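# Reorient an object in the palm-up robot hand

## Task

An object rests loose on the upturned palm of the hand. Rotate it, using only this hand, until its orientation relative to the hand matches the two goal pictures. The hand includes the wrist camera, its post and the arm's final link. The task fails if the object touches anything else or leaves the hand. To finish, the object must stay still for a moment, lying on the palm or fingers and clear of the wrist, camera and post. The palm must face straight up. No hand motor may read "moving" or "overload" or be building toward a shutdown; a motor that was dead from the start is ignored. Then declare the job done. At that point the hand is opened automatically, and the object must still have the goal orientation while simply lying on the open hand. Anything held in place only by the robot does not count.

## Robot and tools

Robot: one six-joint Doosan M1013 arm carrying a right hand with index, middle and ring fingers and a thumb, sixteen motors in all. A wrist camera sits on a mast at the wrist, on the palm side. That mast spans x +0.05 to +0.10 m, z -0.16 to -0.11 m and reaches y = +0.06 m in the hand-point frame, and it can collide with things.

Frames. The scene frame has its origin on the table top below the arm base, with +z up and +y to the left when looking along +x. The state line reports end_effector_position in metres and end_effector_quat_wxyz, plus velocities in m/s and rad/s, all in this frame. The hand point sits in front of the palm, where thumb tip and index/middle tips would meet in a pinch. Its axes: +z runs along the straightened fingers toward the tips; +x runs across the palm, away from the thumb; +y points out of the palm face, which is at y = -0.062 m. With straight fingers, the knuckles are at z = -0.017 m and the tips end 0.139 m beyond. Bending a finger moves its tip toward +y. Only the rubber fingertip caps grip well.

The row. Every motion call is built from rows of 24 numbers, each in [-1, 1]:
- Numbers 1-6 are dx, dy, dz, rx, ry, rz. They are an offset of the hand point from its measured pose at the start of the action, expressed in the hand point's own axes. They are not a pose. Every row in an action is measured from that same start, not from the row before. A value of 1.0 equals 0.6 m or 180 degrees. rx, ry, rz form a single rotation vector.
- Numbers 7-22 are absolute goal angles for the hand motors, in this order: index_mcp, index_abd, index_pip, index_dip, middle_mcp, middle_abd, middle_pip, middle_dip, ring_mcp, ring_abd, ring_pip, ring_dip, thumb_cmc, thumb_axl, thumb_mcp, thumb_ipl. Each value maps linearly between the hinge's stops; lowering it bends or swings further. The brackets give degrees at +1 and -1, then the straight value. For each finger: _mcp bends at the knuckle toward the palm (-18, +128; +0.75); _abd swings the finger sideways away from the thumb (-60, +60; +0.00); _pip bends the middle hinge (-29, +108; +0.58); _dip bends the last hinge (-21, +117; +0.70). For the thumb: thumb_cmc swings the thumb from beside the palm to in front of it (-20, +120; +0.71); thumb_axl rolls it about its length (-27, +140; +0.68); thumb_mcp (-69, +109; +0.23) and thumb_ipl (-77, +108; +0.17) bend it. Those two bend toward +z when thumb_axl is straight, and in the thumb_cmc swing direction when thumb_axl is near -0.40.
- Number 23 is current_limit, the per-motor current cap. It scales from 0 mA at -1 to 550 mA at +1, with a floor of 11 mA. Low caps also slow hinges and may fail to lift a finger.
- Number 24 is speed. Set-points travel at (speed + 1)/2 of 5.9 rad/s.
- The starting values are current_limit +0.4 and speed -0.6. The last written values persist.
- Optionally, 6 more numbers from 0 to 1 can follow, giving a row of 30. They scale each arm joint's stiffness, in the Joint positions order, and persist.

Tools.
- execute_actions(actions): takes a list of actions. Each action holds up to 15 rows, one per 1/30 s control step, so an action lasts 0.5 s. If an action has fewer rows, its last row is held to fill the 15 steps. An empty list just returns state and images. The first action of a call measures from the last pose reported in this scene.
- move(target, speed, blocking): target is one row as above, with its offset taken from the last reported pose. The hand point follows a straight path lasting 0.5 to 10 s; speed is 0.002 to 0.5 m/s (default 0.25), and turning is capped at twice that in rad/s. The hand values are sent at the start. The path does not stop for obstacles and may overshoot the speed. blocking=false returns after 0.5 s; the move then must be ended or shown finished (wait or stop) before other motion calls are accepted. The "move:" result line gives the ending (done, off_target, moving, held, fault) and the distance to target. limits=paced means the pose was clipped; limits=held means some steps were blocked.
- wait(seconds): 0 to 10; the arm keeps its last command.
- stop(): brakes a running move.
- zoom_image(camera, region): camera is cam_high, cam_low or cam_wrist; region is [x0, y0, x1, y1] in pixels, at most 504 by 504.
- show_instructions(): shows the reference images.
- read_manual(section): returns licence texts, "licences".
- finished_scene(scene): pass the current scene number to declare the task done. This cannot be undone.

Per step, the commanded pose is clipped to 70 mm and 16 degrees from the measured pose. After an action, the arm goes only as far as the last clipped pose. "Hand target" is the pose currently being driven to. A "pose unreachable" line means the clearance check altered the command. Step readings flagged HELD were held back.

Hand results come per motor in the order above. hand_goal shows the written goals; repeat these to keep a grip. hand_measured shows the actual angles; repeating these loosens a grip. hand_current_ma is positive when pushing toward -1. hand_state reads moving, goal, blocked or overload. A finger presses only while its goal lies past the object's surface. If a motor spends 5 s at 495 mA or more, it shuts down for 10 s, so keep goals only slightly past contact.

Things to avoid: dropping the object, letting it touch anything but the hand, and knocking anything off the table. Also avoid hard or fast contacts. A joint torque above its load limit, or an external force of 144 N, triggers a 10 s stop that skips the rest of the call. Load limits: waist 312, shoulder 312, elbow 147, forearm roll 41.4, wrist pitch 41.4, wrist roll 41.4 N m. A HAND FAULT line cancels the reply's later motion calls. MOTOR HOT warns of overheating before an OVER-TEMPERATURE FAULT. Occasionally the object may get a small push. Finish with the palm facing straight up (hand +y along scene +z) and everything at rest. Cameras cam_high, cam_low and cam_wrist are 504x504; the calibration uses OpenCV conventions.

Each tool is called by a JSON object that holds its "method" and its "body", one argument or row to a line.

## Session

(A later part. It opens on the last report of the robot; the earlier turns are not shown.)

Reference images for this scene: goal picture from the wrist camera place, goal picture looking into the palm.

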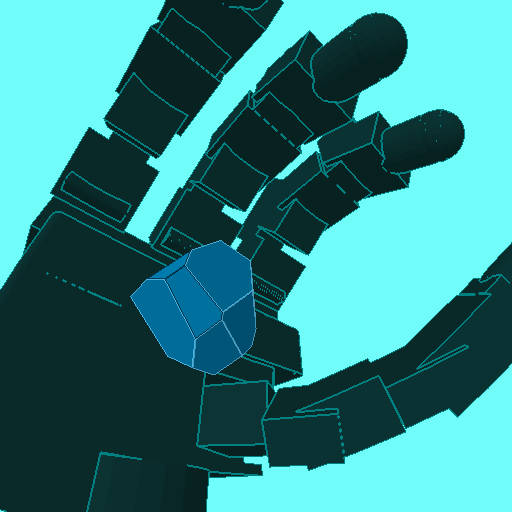

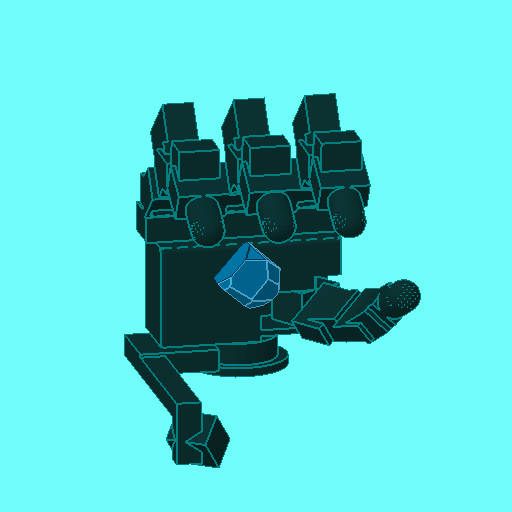

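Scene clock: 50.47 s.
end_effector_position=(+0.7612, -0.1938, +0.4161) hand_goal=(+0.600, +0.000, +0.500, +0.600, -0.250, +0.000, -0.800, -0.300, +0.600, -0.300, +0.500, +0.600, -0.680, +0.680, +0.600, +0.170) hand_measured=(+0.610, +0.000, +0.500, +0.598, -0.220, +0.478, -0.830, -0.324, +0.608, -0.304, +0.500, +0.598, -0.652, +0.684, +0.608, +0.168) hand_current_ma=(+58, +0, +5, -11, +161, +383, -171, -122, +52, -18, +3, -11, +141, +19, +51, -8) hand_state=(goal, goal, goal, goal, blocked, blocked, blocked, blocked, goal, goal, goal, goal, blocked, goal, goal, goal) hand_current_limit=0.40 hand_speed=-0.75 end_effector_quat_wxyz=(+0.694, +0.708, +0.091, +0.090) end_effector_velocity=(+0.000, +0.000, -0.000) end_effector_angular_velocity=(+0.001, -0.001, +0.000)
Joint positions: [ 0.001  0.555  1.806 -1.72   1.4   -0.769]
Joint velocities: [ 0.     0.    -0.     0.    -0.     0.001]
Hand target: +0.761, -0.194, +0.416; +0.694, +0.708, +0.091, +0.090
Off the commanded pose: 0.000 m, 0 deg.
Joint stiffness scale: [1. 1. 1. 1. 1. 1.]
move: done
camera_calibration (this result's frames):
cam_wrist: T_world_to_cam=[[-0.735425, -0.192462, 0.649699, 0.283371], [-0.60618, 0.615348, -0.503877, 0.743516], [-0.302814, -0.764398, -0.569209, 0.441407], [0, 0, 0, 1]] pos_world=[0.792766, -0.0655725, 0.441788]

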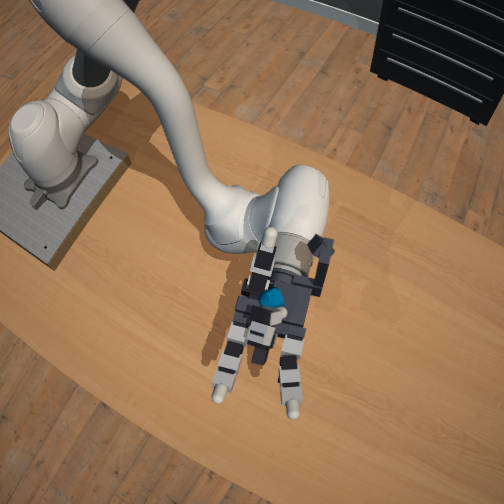

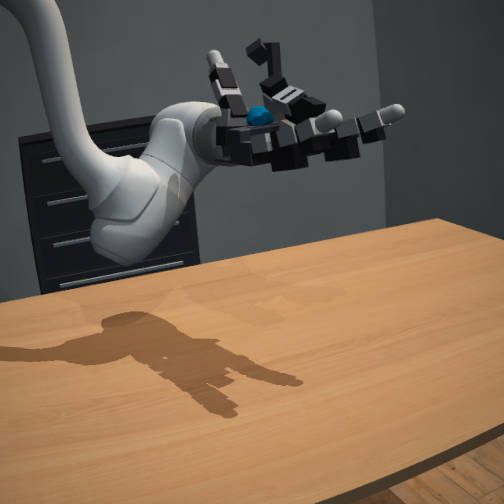

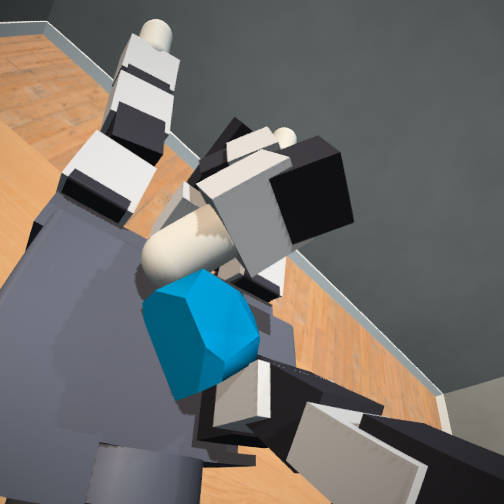

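{"method": "move", "body": {
  "target": [0,0,0,0,0,0,0.6,0,0.5,0.6,0.2,0.9,-0.8,-0.3,-0.42,0,-0.6,-0.2,-0.68,0.68,0.6,0.17,0.4,-0.6]
}}

{"method": "move", "body": {
  "target": [0,0,0,0,0,0,0.6,0,0.5,0.6,0.6,0,0.5,0.6,-0.5,-1,-0.6,-0.2,-0.68,0.68,0.6,0.17,0.4,-0.75]
}}

{"method": "zoom_image", "body": {
  "camera": "cam_high",
  "region": [200,230,360,390]
}}

Scene clock: 61.27 s.
end_effector_position=(+0.7612, -0.1938, +0.4161) hand_goal=(+0.600, +0.000, +0.500, +0.600, +0.200, +0.900, -0.800, -0.300, -0.420, +0.000, -0.600, -0.200, -0.680, +0.680, +0.600, +0.170) hand_measured=(+0.610, +0.000, +0.500, +0.598, +0.176, +0.868, -0.792, -0.302, -0.370, -0.020, -0.584, -0.198, -0.678, +0.682, +0.608, +0.168) hand_current_ma=(+58, +0, +5, -11, -130, -155, +43, -11, +281, -90, +82, +11, +9, +16, +51, -8) hand_state=(goal, goal, goal, goal, blocked, blocked, goal, goal, blocked, blocked, goal, goal, goal, goal, goal, goal) hand_current_limit=0.40 hand_speed=-0.60 end_effector_quat_wxyz=(+0.694, +0.708, +0.091, +0.090) end_effector_velocity=(+0.000, -0.000, -0.000) end_effector_angular_velocity=(-0.000, +0.002, -0.000)
Joint positions: [ 0.001  0.555  1.806 -1.72   1.4   -0.769]
Joint velocities: [-0.     0.     0.     0.     0.    -0.001]
Hand target: +0.761, -0.194, +0.416; +0.694, +0.708, +0.091, +0.090
Off the commanded pose: 0.000 m, 0 deg.
Joint stiffness scale: [1. 1. 1. 1. 1. 1.]
move: done
camera_calibration (this result's frames):
cam_wrist: T_world_to_cam=[[-0.735425, -0.192462, 0.649699, 0.283371], [-0.60618, 0.615348, -0.503877, 0.743516], [-0.302814, -0.764398, -0.569209, 0.441407], [0, 0, 0, 1]] pos_world=[0.792766, -0.0655723, 0.441788]

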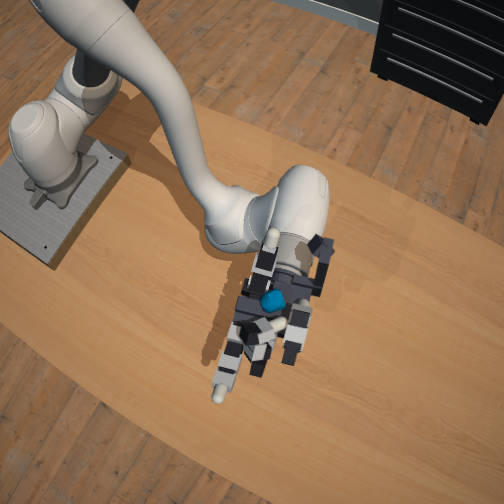

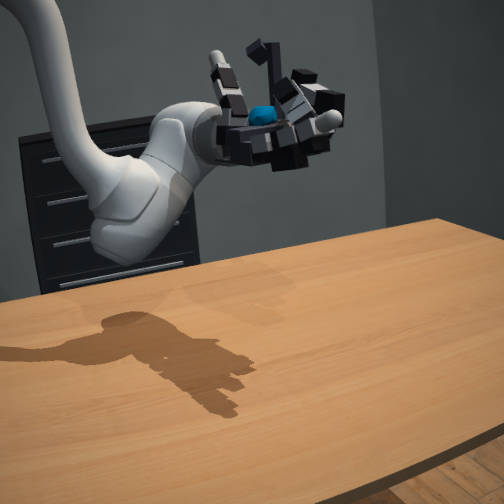

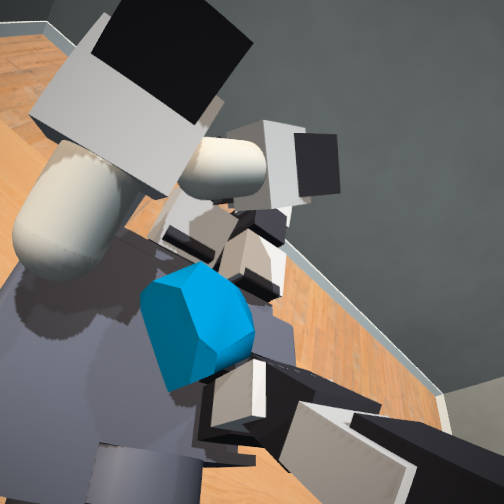

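Scene clock: 63.63 s.
end_effector_position=(+0.7612, -0.1938, +0.4161) hand_goal=(+0.600, +0.000, +0.500, +0.600, +0.600, +0.000, +0.500, +0.600, -0.500, -1.000, -0.600, -0.200, -0.680, +0.680, +0.600, +0.170) hand_measured=(+0.614, +0.000, +0.502, +0.598, +0.610, +0.002, +0.500, +0.598, -0.500, -0.998, -0.600, -0.198, -0.678, +0.682, +0.608, +0.168) hand_current_ma=(+75, +0, +8, -11, +53, +14, +3, -11, +4, +5, +0, +11, +9, +16, +51, -8) hand_state=(goal, goal, goal, goal, goal, goal, goal, goal, goal, goal, goal, goal, goal, goal, goal, goal) hand_current_limit=0.40 hand_speed=-0.75 end_effector_quat_wxyz=(+0.694, +0.708, +0.091, +0.090) end_effector_velocity=(+0.000, -0.000, -0.000) end_effector_angular_velocity=(-0.000, +0.002, -0.000)
Joint positions: [ 0.001  0.555  1.806 -1.72   1.4   -0.769]
Joint velocities: [-0.     0.001  0.    -0.     0.    -0.001]
Hand target: +0.761, -0.194, +0.416; +0.694, +0.708, +0.091, +0.090
Off the commanded pose: 0.000 m, 0 deg.
Joint stiffness scale: [1. 1. 1. 1. 1. 1.]
move: done
camera_calibration (this result's frames):
cam_wrist: T_world_to_cam=[[-0.735425, -0.192462, 0.649699, 0.283371], [-0.60618, 0.615348, -0.503877, 0.743516], [-0.302814, -0.764398, -0.569209, 0.441407], [0, 0, 0, 1]] pos_world=[0.792766, -0.0655724, 0.441788]

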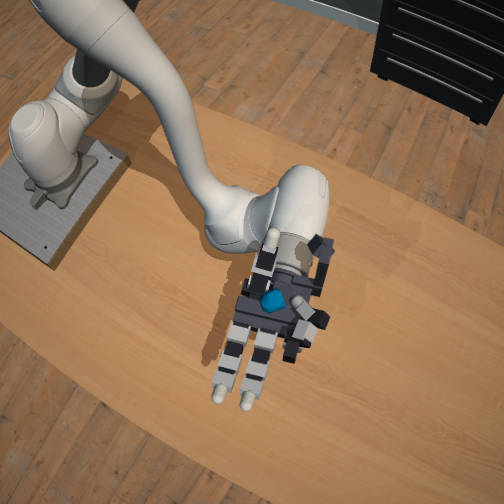

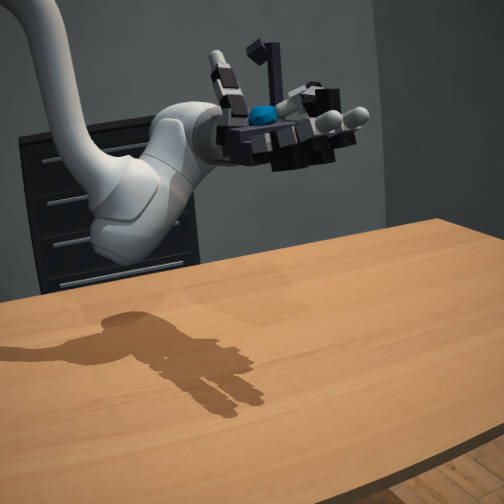

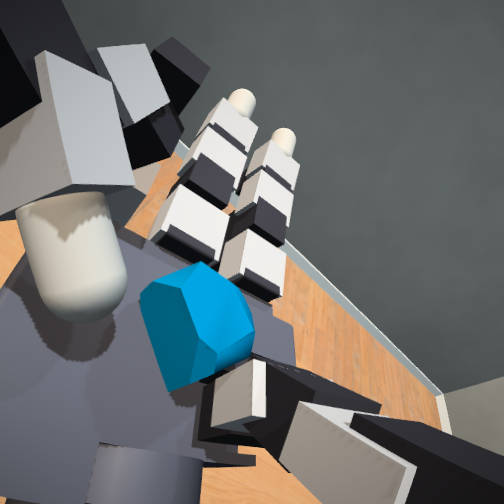

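Region (200, 230, 360, 390) of cam_high's 504x504 image, scaled by 3.150, with more detail than that image has.

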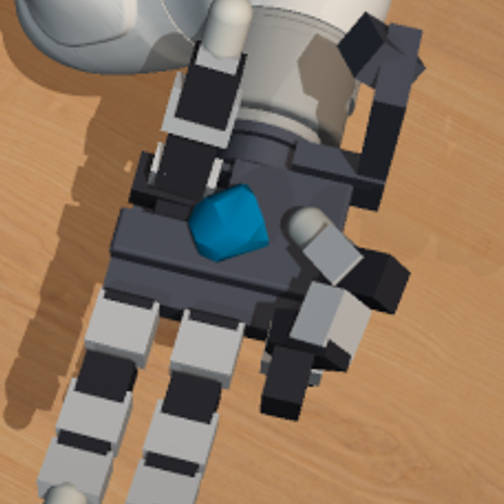

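Now curling pip moves the tip toward thumb+fingers, hitting the flat face: ideal.

{"method": "move", "body": {
  "target": [0,0,0,0,0,0,0.6,0,0.5,0.6,0.6,0,0.5,0.6,-0.45,-1,-1,-0.2,-0.68,0.68,0.6,0.17,0.4,-0.8]
}}

{"method": "zoom_image", "body": {
  "camera": "cam_high",
  "region": [200,230,360,390]
}}

Scene clock: 71.23 s.
end_effector_position=(+0.7612, -0.1938, +0.4161) hand_goal=(+0.600, +0.000, +0.500, +0.600, +0.600, +0.000, +0.500, +0.600, -0.450, -1.000, -1.000, -0.200, -0.680, +0.680, +0.600, +0.170) hand_measured=(+0.614, +0.000, +0.502, +0.598, +0.610, +0.002, +0.500, +0.598, -0.436, -1.000, -0.906, -0.188, -0.678, +0.682, +0.608, +0.168) hand_current_ma=(+75, +0, +8, -11, +53, +14, +3, -11, +85, +1, +385, +71, +9, +16, +51, -8) hand_state=(goal, goal, goal, goal, goal, goal, goal, goal, goal, goal, blocked, goal, goal, goal, goal, goal) hand_current_limit=0.40 hand_speed=-0.80 end_effector_quat_wxyz=(+0.694, +0.708, +0.091, +0.090) end_effector_velocity=(-0.000, +0.000, +0.001) end_effector_angular_velocity=(-0.000, -0.002, -0.000)
Joint positions: [ 0.001  0.555  1.806 -1.72   1.4   -0.769]
Joint velocities: [ 0.    -0.001 -0.    -0.     0.001  0.001]
Hand target: +0.761, -0.194, +0.416; +0.694, +0.708, +0.091, +0.090
Off the commanded pose: 0.000 m, 0 deg.
Joint stiffness scale: [1. 1. 1. 1. 1. 1.]
move: done
camera_calibration (this result's frames):
cam_wrist: T_world_to_cam=[[-0.735425, -0.192462, 0.649699, 0.283371], [-0.60618, 0.615348, -0.503877, 0.743516], [-0.302814, -0.764398, -0.569209, 0.441407], [0, 0, 0, 1]] pos_world=[0.792766, -0.0655723, 0.441788]

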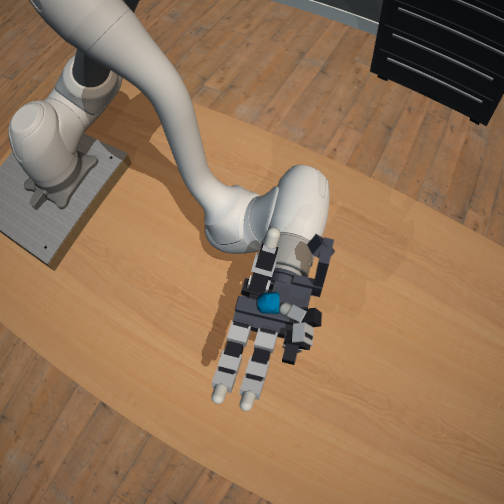

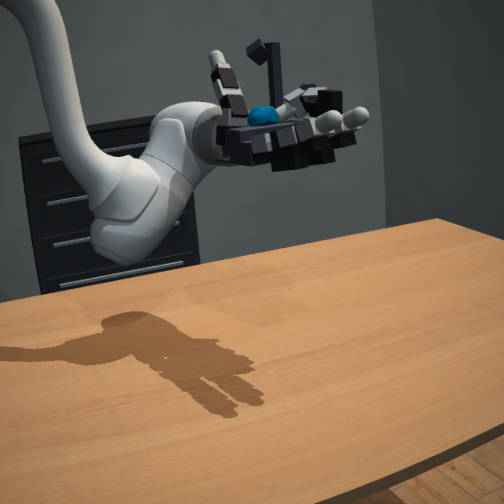

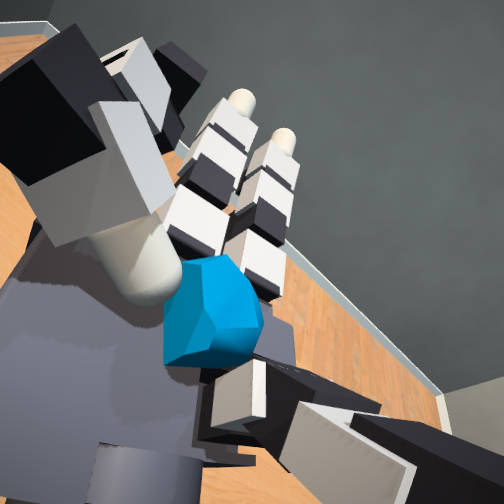

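Region (200, 230, 360, 390) of cam_high's 504x504 image, scaled by 3.150, with more detail than that image has.

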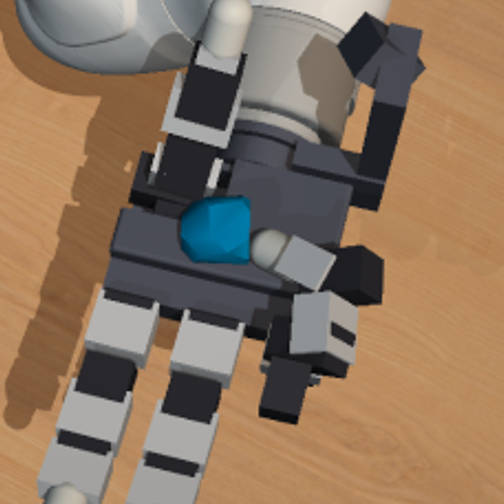

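Progress. Ease mcp (palm jam) and also push thumb.

{"method": "move", "body": {
  "target": [0,0,0,0,0,0,0.6,0,0.5,0.6,0.6,0,0.5,0.6,-0.3,-1,-1,-0.2,-0.68,0.68,0.6,0.17,0.4,-0.8]
}}

{"method": "move", "body": {
  "target": [0,0,0,0,0,0,0.6,0,0.5,0.6,0.6,0,0.5,0.6,-0.3,-1,-1,-0.2,-1,0.68,0.6,0.17,0.4,-0.8]
}}

{"method": "zoom_image", "body": {
  "camera": "cam_high",
  "region": [200,230,360,390]
}}

Scene clock: 77.83 s.
end_effector_position=(+0.7612, -0.1938, +0.4161) hand_goal=(+0.600, +0.000, +0.500, +0.600, +0.600, +0.000, +0.500, +0.600, -0.300, -1.000, -1.000, -0.200, -0.680, +0.680, +0.600, +0.170) hand_measured=(+0.614, +0.000, +0.502, +0.598, +0.610, +0.002, +0.500, +0.598, -0.302, -1.000, -0.998, -0.198, -0.678, +0.682, +0.608, +0.168) hand_current_ma=(+75, +0, +8, -11, +53, +14, +3, -11, -13, +1, +7, +14, +9, +16, +51, -8) hand_state=(goal, goal, goal, goal, goal, goal, goal, goal, goal, goal, goal, goal, goal, goal, goal, goal) hand_current_limit=0.40 hand_speed=-0.80 end_effector_quat_wxyz=(+0.694, +0.708, +0.091, +0.090) end_effector_velocity=(+0.000, +0.000, -0.000) end_effector_angular_velocity=(+0.001, -0.000, +0.000)
Joint positions: [ 0.001  0.555  1.806 -1.72   1.4   -0.769]
Joint velocities: [ 0.     0.     0.     0.    -0.     0.001]
Hand target: +0.761, -0.194, +0.416; +0.694, +0.708, +0.091, +0.090
Off the commanded pose: 0.000 m, 0 deg.
Joint stiffness scale: [1. 1. 1. 1. 1. 1.]
move: done
camera_calibration (this result's frames):
cam_wrist: T_world_to_cam=[[-0.735425, -0.192462, 0.649699, 0.283371], [-0.60618, 0.615348, -0.503877, 0.743516], [-0.302814, -0.764398, -0.569209, 0.441407], [0, 0, 0, 1]] pos_world=[0.792766, -0.0655724, 0.441788]

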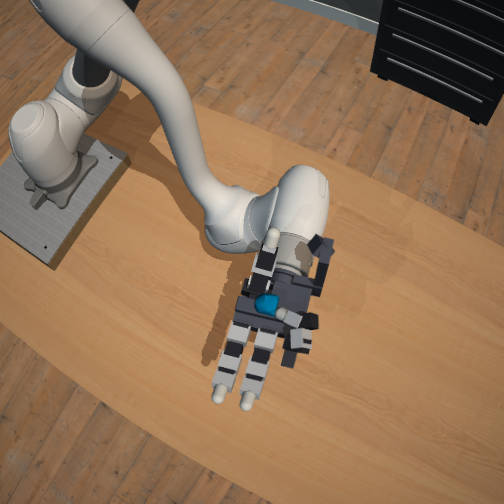

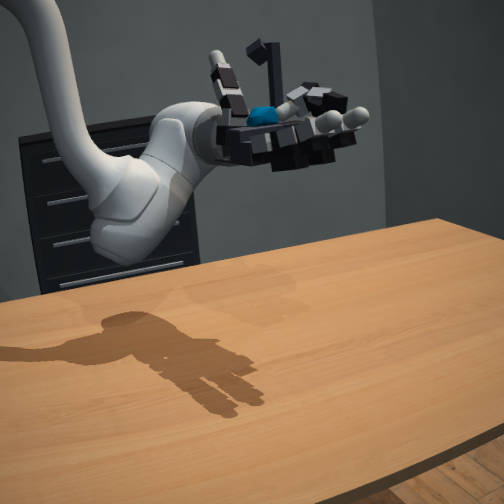

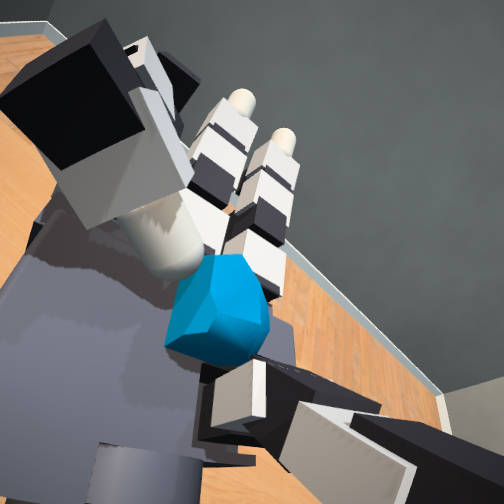

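Scene clock: 78.73 s.
end_effector_position=(+0.7612, -0.1938, +0.4161) hand_goal=(+0.600, +0.000, +0.500, +0.600, +0.600, +0.000, +0.500, +0.600, -0.300, -1.000, -1.000, -0.200, -1.000, +0.680, +0.600, +0.170) hand_measured=(+0.614, +0.000, +0.502, +0.598, +0.610, +0.002, +0.500, +0.598, -0.302, -1.000, -0.998, -0.198, -1.000, +0.682, +0.608, +0.168) hand_current_ma=(+75, +0, +8, -11, +53, +14, +3, -11, -9, +1, +5, +9, +0, +16, +51, -8) hand_state=(goal, goal, goal, goal, goal, goal, goal, goal, goal, goal, goal, goal, goal, goal, goal, goal) hand_current_limit=0.40 hand_speed=-0.80 end_effector_quat_wxyz=(+0.694, +0.708, +0.091, +0.090) end_effector_velocity=(+0.000, -0.000, -0.000) end_effector_angular_velocity=(+0.000, -0.001, -0.000)
Joint positions: [ 0.001  0.555  1.806 -1.72   1.4   -0.769]
Joint velocities: [-0.     0.001 -0.    -0.     0.     0.001]
Hand target: +0.761, -0.194, +0.416; +0.694, +0.708, +0.091, +0.090
Off the commanded pose: 0.000 m, 0 deg.
Joint stiffness scale: [1. 1. 1. 1. 1. 1.]
move: done
camera_calibration (this result's frames):
cam_wrist: T_world_to_cam=[[-0.735425, -0.192462, 0.649699, 0.283371], [-0.60618, 0.615348, -0.503877, 0.743516], [-0.302814, -0.764398, -0.569209, 0.441407], [0, 0, 0, 1]] pos_world=[0.792766, -0.0655725, 0.441788]

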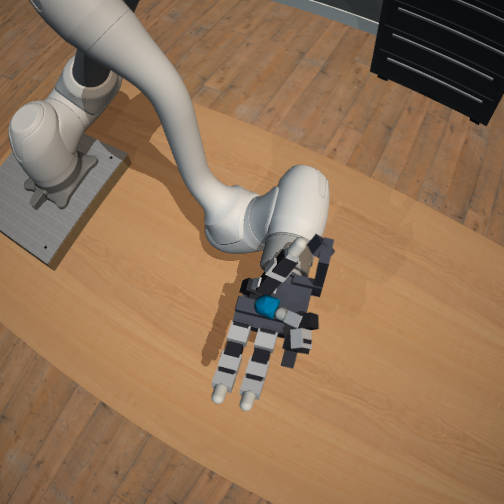

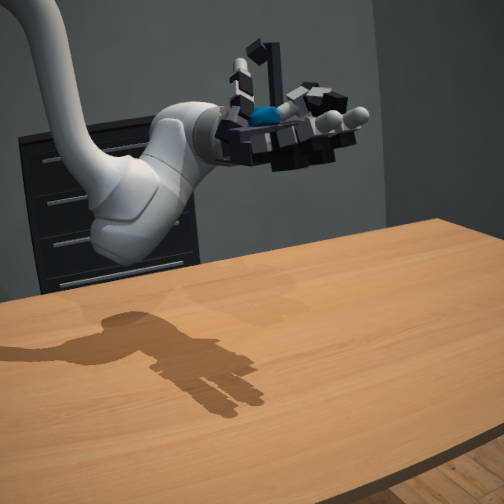

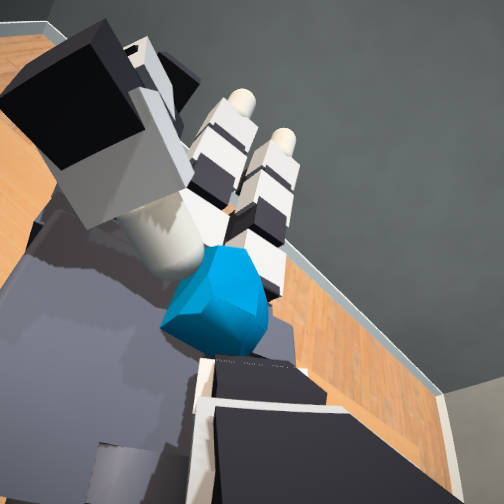

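Region (200, 230, 360, 390) of cam_high's 504x504 image, scaled by 3.150, with more detail than that image has.

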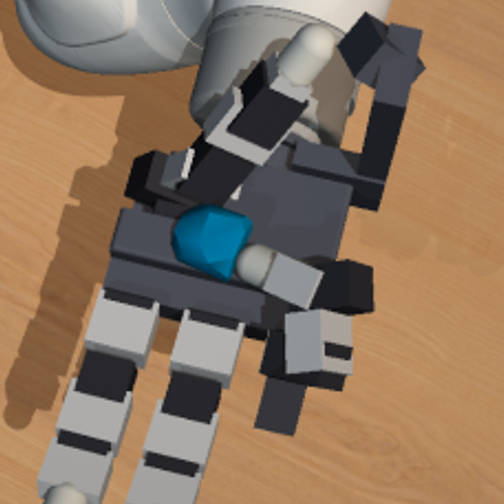

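{"method": "move", "body": {
  "target": [0,0,0,0,0,-0.1,0.6,0,0.5,0.6,0.6,0,0.5,0.6,-0.33,-1,-1,-0.3,-1,0.68,0.6,0.17,0.4,-0.8],
  "speed": 0.05
}}

{"method": "zoom_image", "body": {
  "camera": "cam_high",
  "region": [200,230,360,390]
}}

Scene clock: 88.70 s.
end_effector_position=(+0.7624, -0.1925, +0.4161) hand_goal=(+0.600, +0.000, +0.500, +0.600, +0.600, +0.000, +0.500, +0.600, -0.330, -1.000, -1.000, -0.300, -1.000, +0.680, +0.600, +0.170) hand_measured=(+0.614, +0.000, +0.502, +0.598, +0.610, +0.002, +0.500, +0.598, -0.328, -1.000, -0.998, -0.298, -1.000, +0.682, +0.606, +0.168) hand_current_ma=(+75, +0, +8, -11, +53, +6, +3, -11, +15, +1, +5, +13, +0, +16, +42, -8) hand_state=(goal, goal, goal, goal, goal, goal, goal, goal, goal, goal, goal, goal, goal, goal, goal, goal) hand_current_limit=0.40 hand_speed=-0.80 end_effector_quat_wxyz=(+0.699, +0.686, +0.198, -0.018) end_effector_velocity=(+0.000, -0.000, -0.000) end_effector_angular_velocity=(-0.003, +0.013, +0.000)
Joint positions: [-0.006  0.529  1.86  -1.728  1.4   -1.048]
Joint velocities: [-0.    -0.001  0.002 -0.    -0.    -0.012]
Hand target: +0.761, -0.194, +0.416; +0.700, +0.685, +0.201, -0.020
Off the commanded pose: 0.002 m, 0 deg.
Joint stiffness scale: [1. 1. 1. 1. 1. 1.]
move: done
camera_calibration (this result's frames):
cam_wrist: T_world_to_cam=[[-0.509805, -0.137391, 0.849248, 0.0399612], [-0.736984, 0.578992, -0.348744, 0.77164], [-0.443794, -0.803674, -0.396428, 0.470756], [0, 0, 0, 1]] pos_world=[0.797978, -0.0629486, 0.421789]

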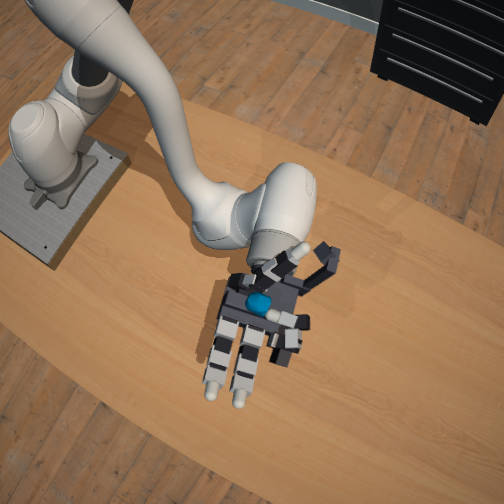

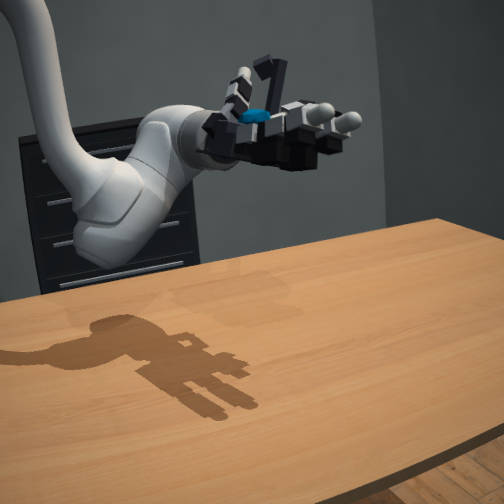

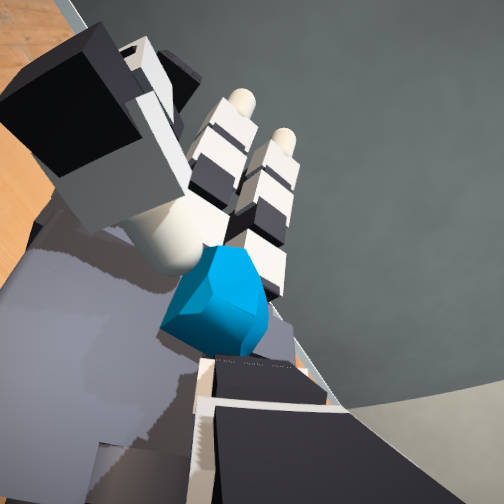

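Region (200, 230, 360, 390) of cam_high's 504x504 image, scaled by 3.150, with more detail than that image has.

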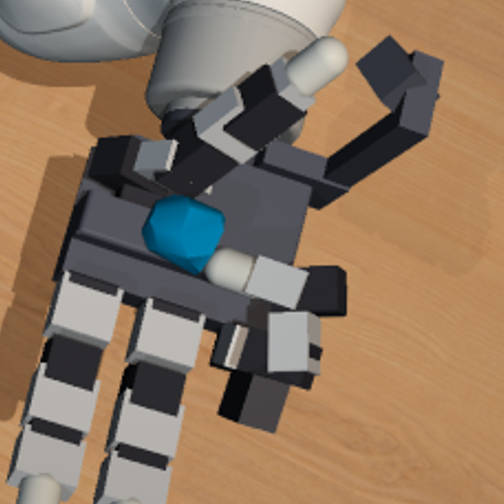

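{"method": "move", "body": {
  "target": [0,0,0,0,0,0.1,0.1,-0.9,-0.8,-0.3,0.6,0,0.5,0.6,-0.33,-1,-1,-0.3,-1,0.68,0.6,0.17,0.4,-0.6],
  "speed": 0.1
}}

{"method": "move", "body": {
  "target": [0,0,0,0,0,0,-0.25,-0.9,-0.8,-0.3,0.6,0,0.5,0.6,-0.33,-1,-1,-0.3,-1,0.68,0.6,0.17,0.4,-0.6]
}}

{"method": "move", "body": {
  "target": [0,0,0,0,0,0,-0.25,0.1,-0.8,-0.3,0.6,0,0.5,0.6,-0.33,-1,-1,-0.3,-1,0.68,0.6,0.17,0.4,-0.78]
}}

{"method": "zoom_image", "body": {
  "camera": "cam_high",
  "region": [200,230,360,390]
}}

Scene clock: 99.83 s.
end_effector_position=(+0.7613, -0.1938, +0.4163) hand_goal=(+0.100, -0.900, -0.800, -0.300, +0.600, +0.000, +0.500, +0.600, -0.330, -1.000, -1.000, -0.300, -1.000, +0.680, +0.600, +0.170) hand_measured=(+0.112, -0.900, -0.798, -0.298, +0.610, +0.000, +0.500, +0.598, -0.328, -1.000, -0.998, -0.298, -1.000, +0.682, +0.606, +0.168) hand_current_ma=(+66, +4, +6, +11, +53, -4, +3, -11, +15, +1, +5, +13, +0, +16, +42, -8) hand_state=(goal, goal, goal, goal, goal, goal, goal, goal, goal, goal, goal, goal, goal, goal, goal, goal) hand_current_limit=0.40 hand_speed=-0.60 end_effector_quat_wxyz=(+0.694, +0.708, +0.091, +0.090) end_effector_velocity=(-0.000, -0.000, -0.000) end_effector_angular_velocity=(+0.003, -0.010, -0.000)
Joint positions: [ 0.     0.554  1.806 -1.72   1.4   -0.769]
Joint velocities: [ 0.     0.001 -0.001  0.     0.     0.01 ]
Hand target: +0.762, -0.192, +0.416; +0.694, +0.709, +0.089, +0.091
Off the commanded pose: 0.002 m, 0 deg.
Joint stiffness scale: [1. 1. 1. 1. 1. 1.]
move: done
camera_calibration (this result's frames):
cam_wrist: T_world_to_cam=[[-0.73555, -0.192349, 0.649591, 0.283421], [-0.606053, 0.615337, -0.504044, 0.743665], [-0.302765, -0.764436, -0.569184, 0.441399], [0, 0, 0, 1]] pos_world=[0.792811, -0.0656671, 0.44197]

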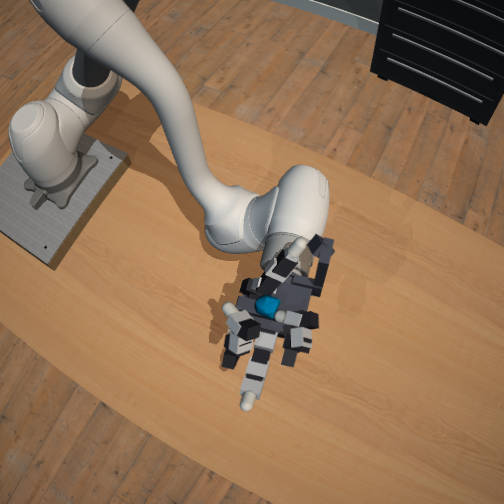

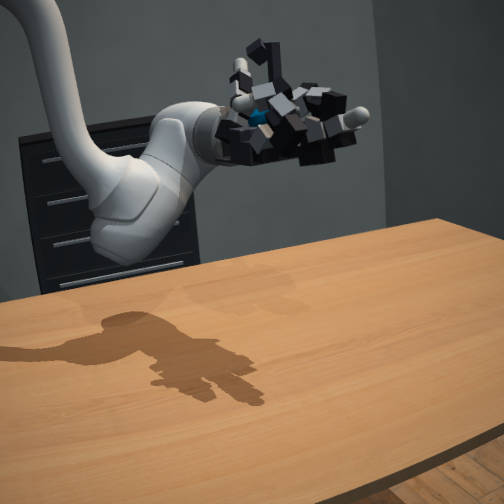

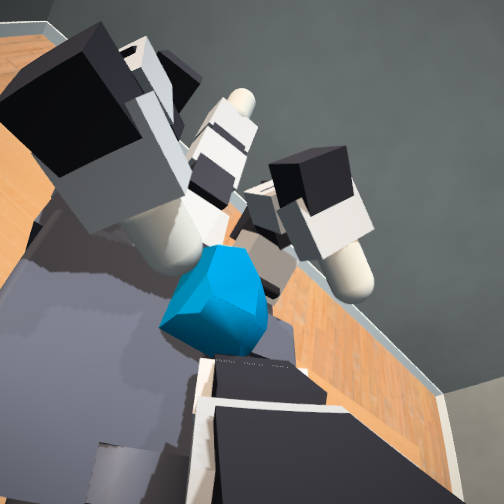

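Scene clock: 100.50 s.
end_effector_position=(+0.7613, -0.1939, +0.4163) hand_goal=(-0.250, -0.900, -0.800, -0.300, +0.600, +0.000, +0.500, +0.600, -0.330, -1.000, -1.000, -0.300, -1.000, +0.680, +0.600, +0.170) hand_measured=(-0.246, -0.900, -0.800, -0.298, +0.610, +0.000, +0.500, +0.598, -0.328, -1.000, -0.998, -0.298, -1.000, +0.682, +0.606, +0.168) hand_current_ma=(+24, +4, +5, +11, +53, -4, +3, -11, +15, +1, +5, +13, +0, +16, +42, -8) hand_state=(goal, goal, goal, goal, goal, goal, goal, goal, goal, goal, goal, goal, goal, goal, goal, goal) hand_current_limit=0.40 hand_speed=-0.60 end_effector_quat_wxyz=(+0.694, +0.708, +0.091, +0.090) end_effector_velocity=(-0.000, +0.000, +0.000) end_effector_angular_velocity=(-0.001, -0.000, -0.000)
Joint positions: [ 0.     0.554  1.806 -1.72   1.4   -0.769]
Joint velocities: [ 0.    -0.     0.001 -0.     0.001  0.   ]
Hand target: +0.761, -0.194, +0.416; +0.694, +0.708, +0.091, +0.090
Off the commanded pose: 0.000 m, 0 deg.
Joint stiffness scale: [1. 1. 1. 1. 1. 1.]
move: done
camera_calibration (this result's frames):
cam_wrist: T_world_to_cam=[[-0.735652, -0.192373, 0.649469, 0.283543], [-0.605972, 0.615359, -0.504114, 0.743635], [-0.302678, -0.764412, -0.569263, 0.441368], [0, 0, 0, 1]] pos_world=[0.792804, -0.0656694, 0.441979]

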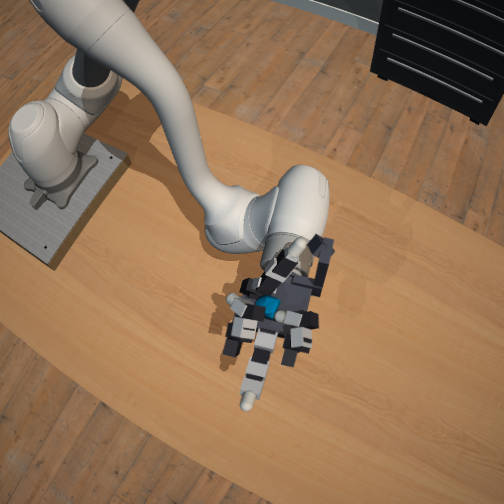

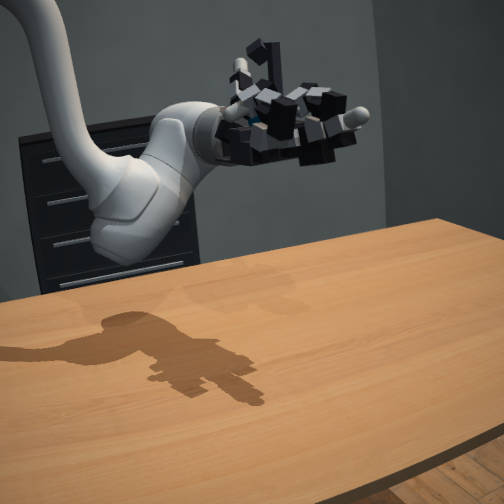

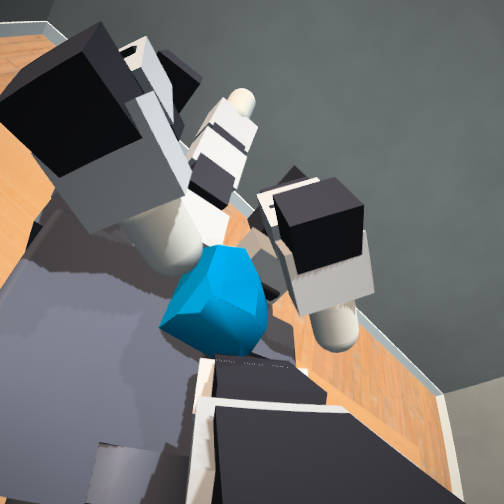

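Scene clock: 102.40 s.
end_effector_position=(+0.7613, -0.1939, +0.4163) hand_goal=(-0.250, +0.100, -0.800, -0.300, +0.600, +0.000, +0.500, +0.600, -0.330, -1.000, -1.000, -0.300, -1.000, +0.680, +0.600, +0.170) hand_measured=(-0.246, +0.096, -0.798, -0.298, +0.610, +0.000, +0.500, +0.598, -0.328, -1.000, -0.998, -0.298, -1.000, +0.682, +0.606, +0.168) hand_current_ma=(+24, -23, +11, +11, +53, -4, +3, -11, +15, +1, +5, +13, +0, +16, +42, -8) hand_state=(goal, goal, goal, goal, goal, goal, goal, goal, goal, goal, goal, goal, goal, goal, goal, goal) hand_current_limit=0.40 hand_speed=-0.78 end_effector_quat_wxyz=(+0.694, +0.708, +0.091, +0.090) end_effector_velocity=(-0.000, +0.000, +0.000) end_effector_angular_velocity=(-0.000, -0.003, -0.000)
Joint positions: [ 0.     0.554  1.806 -1.72   1.4   -0.769]
Joint velocities: [ 0.     0.    -0.001 -0.     0.001  0.002]
Hand target: +0.761, -0.194, +0.416; +0.694, +0.708, +0.091, +0.090
Off the commanded pose: 0.000 m, 0 deg.
Joint stiffness scale: [1. 1. 1. 1. 1. 1.]
move: done
camera_calibration (this result's frames):
cam_wrist: T_world_to_cam=[[-0.735651, -0.192373, 0.649469, 0.283543], [-0.605972, 0.615359, -0.504114, 0.743635], [-0.302679, -0.764412, -0.569263, 0.441368], [0, 0, 0, 1]] pos_world=[0.792804, -0.0656694, 0.441979]

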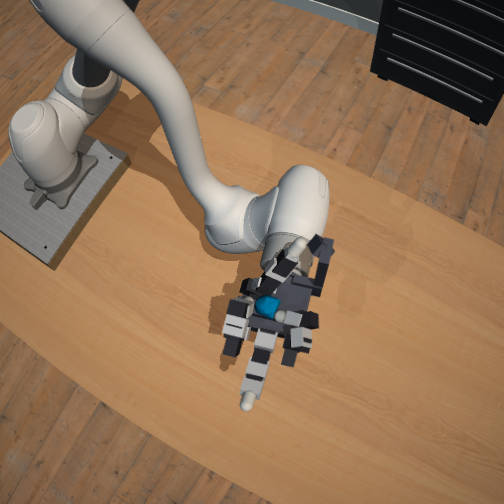

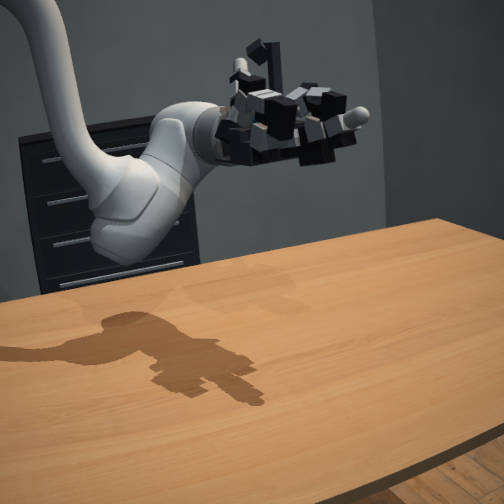

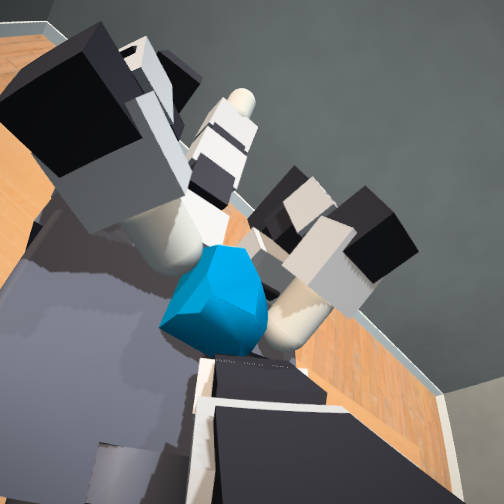

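Region (200, 230, 360, 390) of cam_high's 504x504 image, scaled by 3.150, with more detail than that image has.

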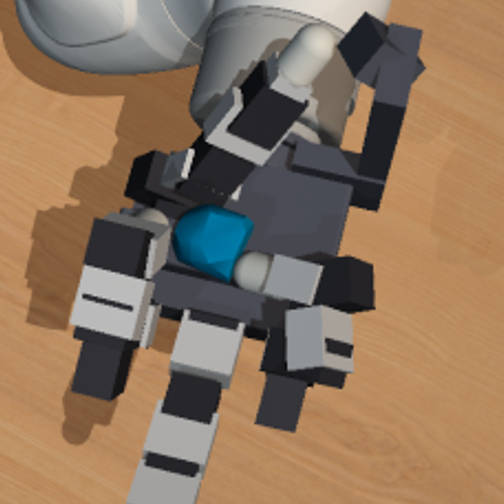

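{"method": "move", "body": {
  "target": [0,0,0,0,0,0,-0.25,0.6,-0.8,-0.3,0.6,0,0.5,0.6,-0.33,-1,-1,-0.3,-1,0.68,0.6,0.17,0.4,-0.8]
}}

{"method": "zoom_image", "body": {
  "camera": "cam_high",
  "region": [200,230,360,390]
}}

Scene clock: 107.20 s.
end_effector_position=(+0.7613, -0.1939, +0.4163) hand_goal=(-0.250, +0.600, -0.800, -0.300, +0.600, +0.000, +0.500, +0.600, -0.330, -1.000, -1.000, -0.300, -1.000, +0.680, +0.600, +0.170) hand_measured=(-0.256, +0.296, -0.790, -0.294, +0.610, +0.000, +0.500, +0.598, -0.322, -0.984, -0.978, -0.308, -1.000, +0.682, +0.606, +0.168) hand_current_ma=(-28, -385, +55, +27, +53, -4, +3, -11, +45, +74, +113, -44, +0, +16, +42, -8) hand_state=(goal, blocked, goal, goal, goal, goal, goal, goal, goal, goal, blocked, goal, goal, goal, goal, goal) hand_current_limit=0.40 hand_speed=-0.80 end_effector_quat_wxyz=(+0.694, +0.708, +0.091, +0.090) end_effector_velocity=(-0.000, -0.000, +0.000) end_effector_angular_velocity=(-0.000, -0.001, -0.000)
Joint positions: [ 0.     0.554  1.806 -1.72   1.4   -0.769]
Joint velocities: [-0.     0.    -0.    -0.     0.001  0.001]
Hand target: +0.761, -0.194, +0.416; +0.694, +0.708, +0.091, +0.090
Off the commanded pose: 0.000 m, 0 deg.
Joint stiffness scale: [1. 1. 1. 1. 1. 1.]
move: done
camera_calibration (this result's frames):
cam_wrist: T_world_to_cam=[[-0.735651, -0.192373, 0.649469, 0.283543], [-0.605973, 0.615359, -0.504113, 0.743635], [-0.302679, -0.764412, -0.569263, 0.441369], [0, 0, 0, 1]] pos_world=[0.792804, -0.0656694, 0.441979]

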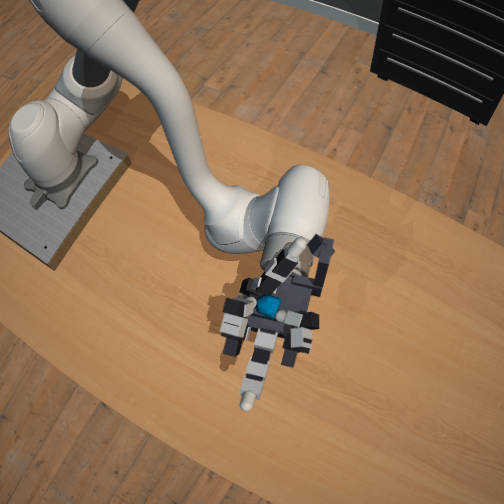

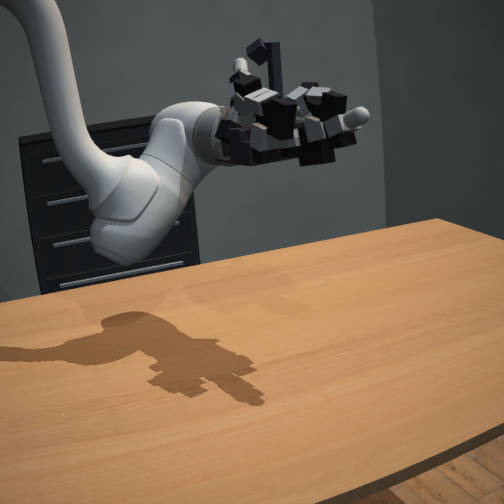

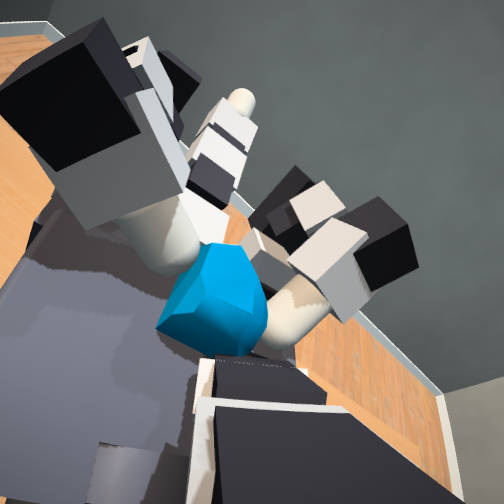

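Region (200, 230, 360, 390) of cam_high's 504x504 image, scaled by 3.150, with more detail than that image has.

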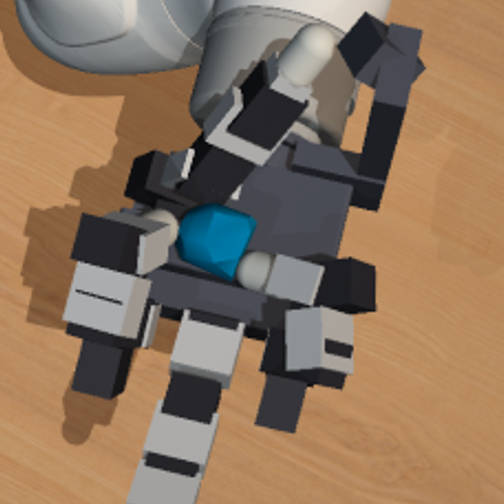

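{"method": "move", "body": {
  "target": [0,0,0,0,0,0,-0.3,0.6,-0.7,-0.2,0.6,0,0.5,0.6,-0.3,-1,-1,-0.6,-0.7,0.68,0.8,0.17,0.4,-0.85]
}}

{"method": "zoom_image", "body": {
  "camera": "cam_high",
  "region": [200,230,360,390]
}}

Scene clock: 113.23 s.
end_effector_position=(+0.7613, -0.1939, +0.4163) hand_goal=(-0.300, +0.600, -0.700, -0.200, +0.600, +0.000, +0.500, +0.600, -0.300, -1.000, -1.000, -0.600, -0.700, +0.680, +0.800, +0.170) hand_measured=(-0.298, +0.598, -0.708, -0.204, +0.610, +0.000, +0.500, +0.598, -0.296, -0.998, -0.998, -0.598, -0.706, +0.682, +0.802, +0.170) hand_current_ma=(+13, -9, -39, -18, +53, -4, +3, -11, +20, +12, +7, +14, -27, +8, +15, -6) hand_state=(goal, goal, goal, goal, goal, goal, goal, goal, goal, goal, goal, goal, goal, goal, goal, goal) hand_current_limit=0.40 hand_speed=-0.85 end_effector_quat_wxyz=(+0.694, +0.708, +0.091, +0.090) end_effector_velocity=(-0.000, +0.000, -0.000) end_effector_angular_velocity=(-0.000, -0.001, -0.000)
Joint positions: [ 0.     0.554  1.806 -1.72   1.4   -0.769]
Joint velocities: [ 0.     0.    -0.    -0.     0.     0.001]
Hand target: +0.761, -0.194, +0.416; +0.694, +0.708, +0.091, +0.090
Off the commanded pose: 0.000 m, 0 deg.
Joint stiffness scale: [1. 1. 1. 1. 1. 1.]
move: done
camera_calibration (this result's frames):
cam_wrist: T_world_to_cam=[[-0.735651, -0.192373, 0.649469, 0.283543], [-0.605972, 0.615359, -0.504114, 0.743635], [-0.302679, -0.764412, -0.569263, 0.441368], [0, 0, 0, 1]] pos_world=[0.792804, -0.0656693, 0.441979]

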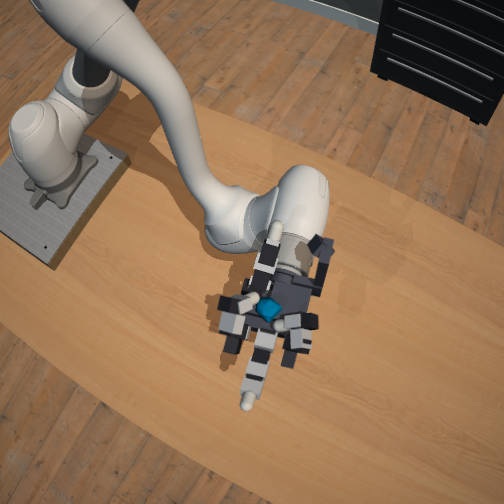

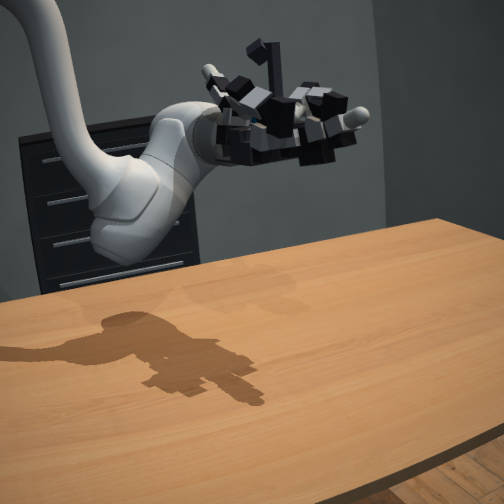

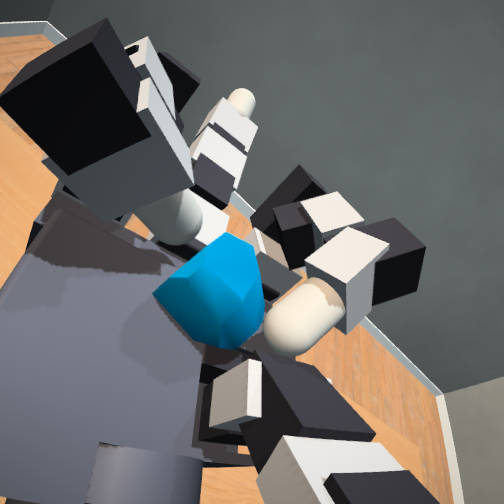

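Region (200, 230, 360, 390) of cam_high's 504x504 image, scaled by 3.150, with more detail than that image has.

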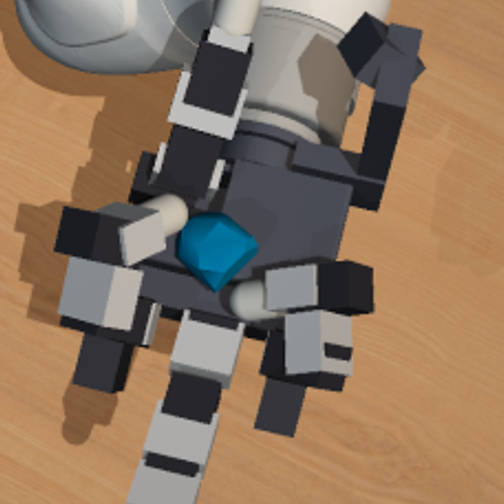

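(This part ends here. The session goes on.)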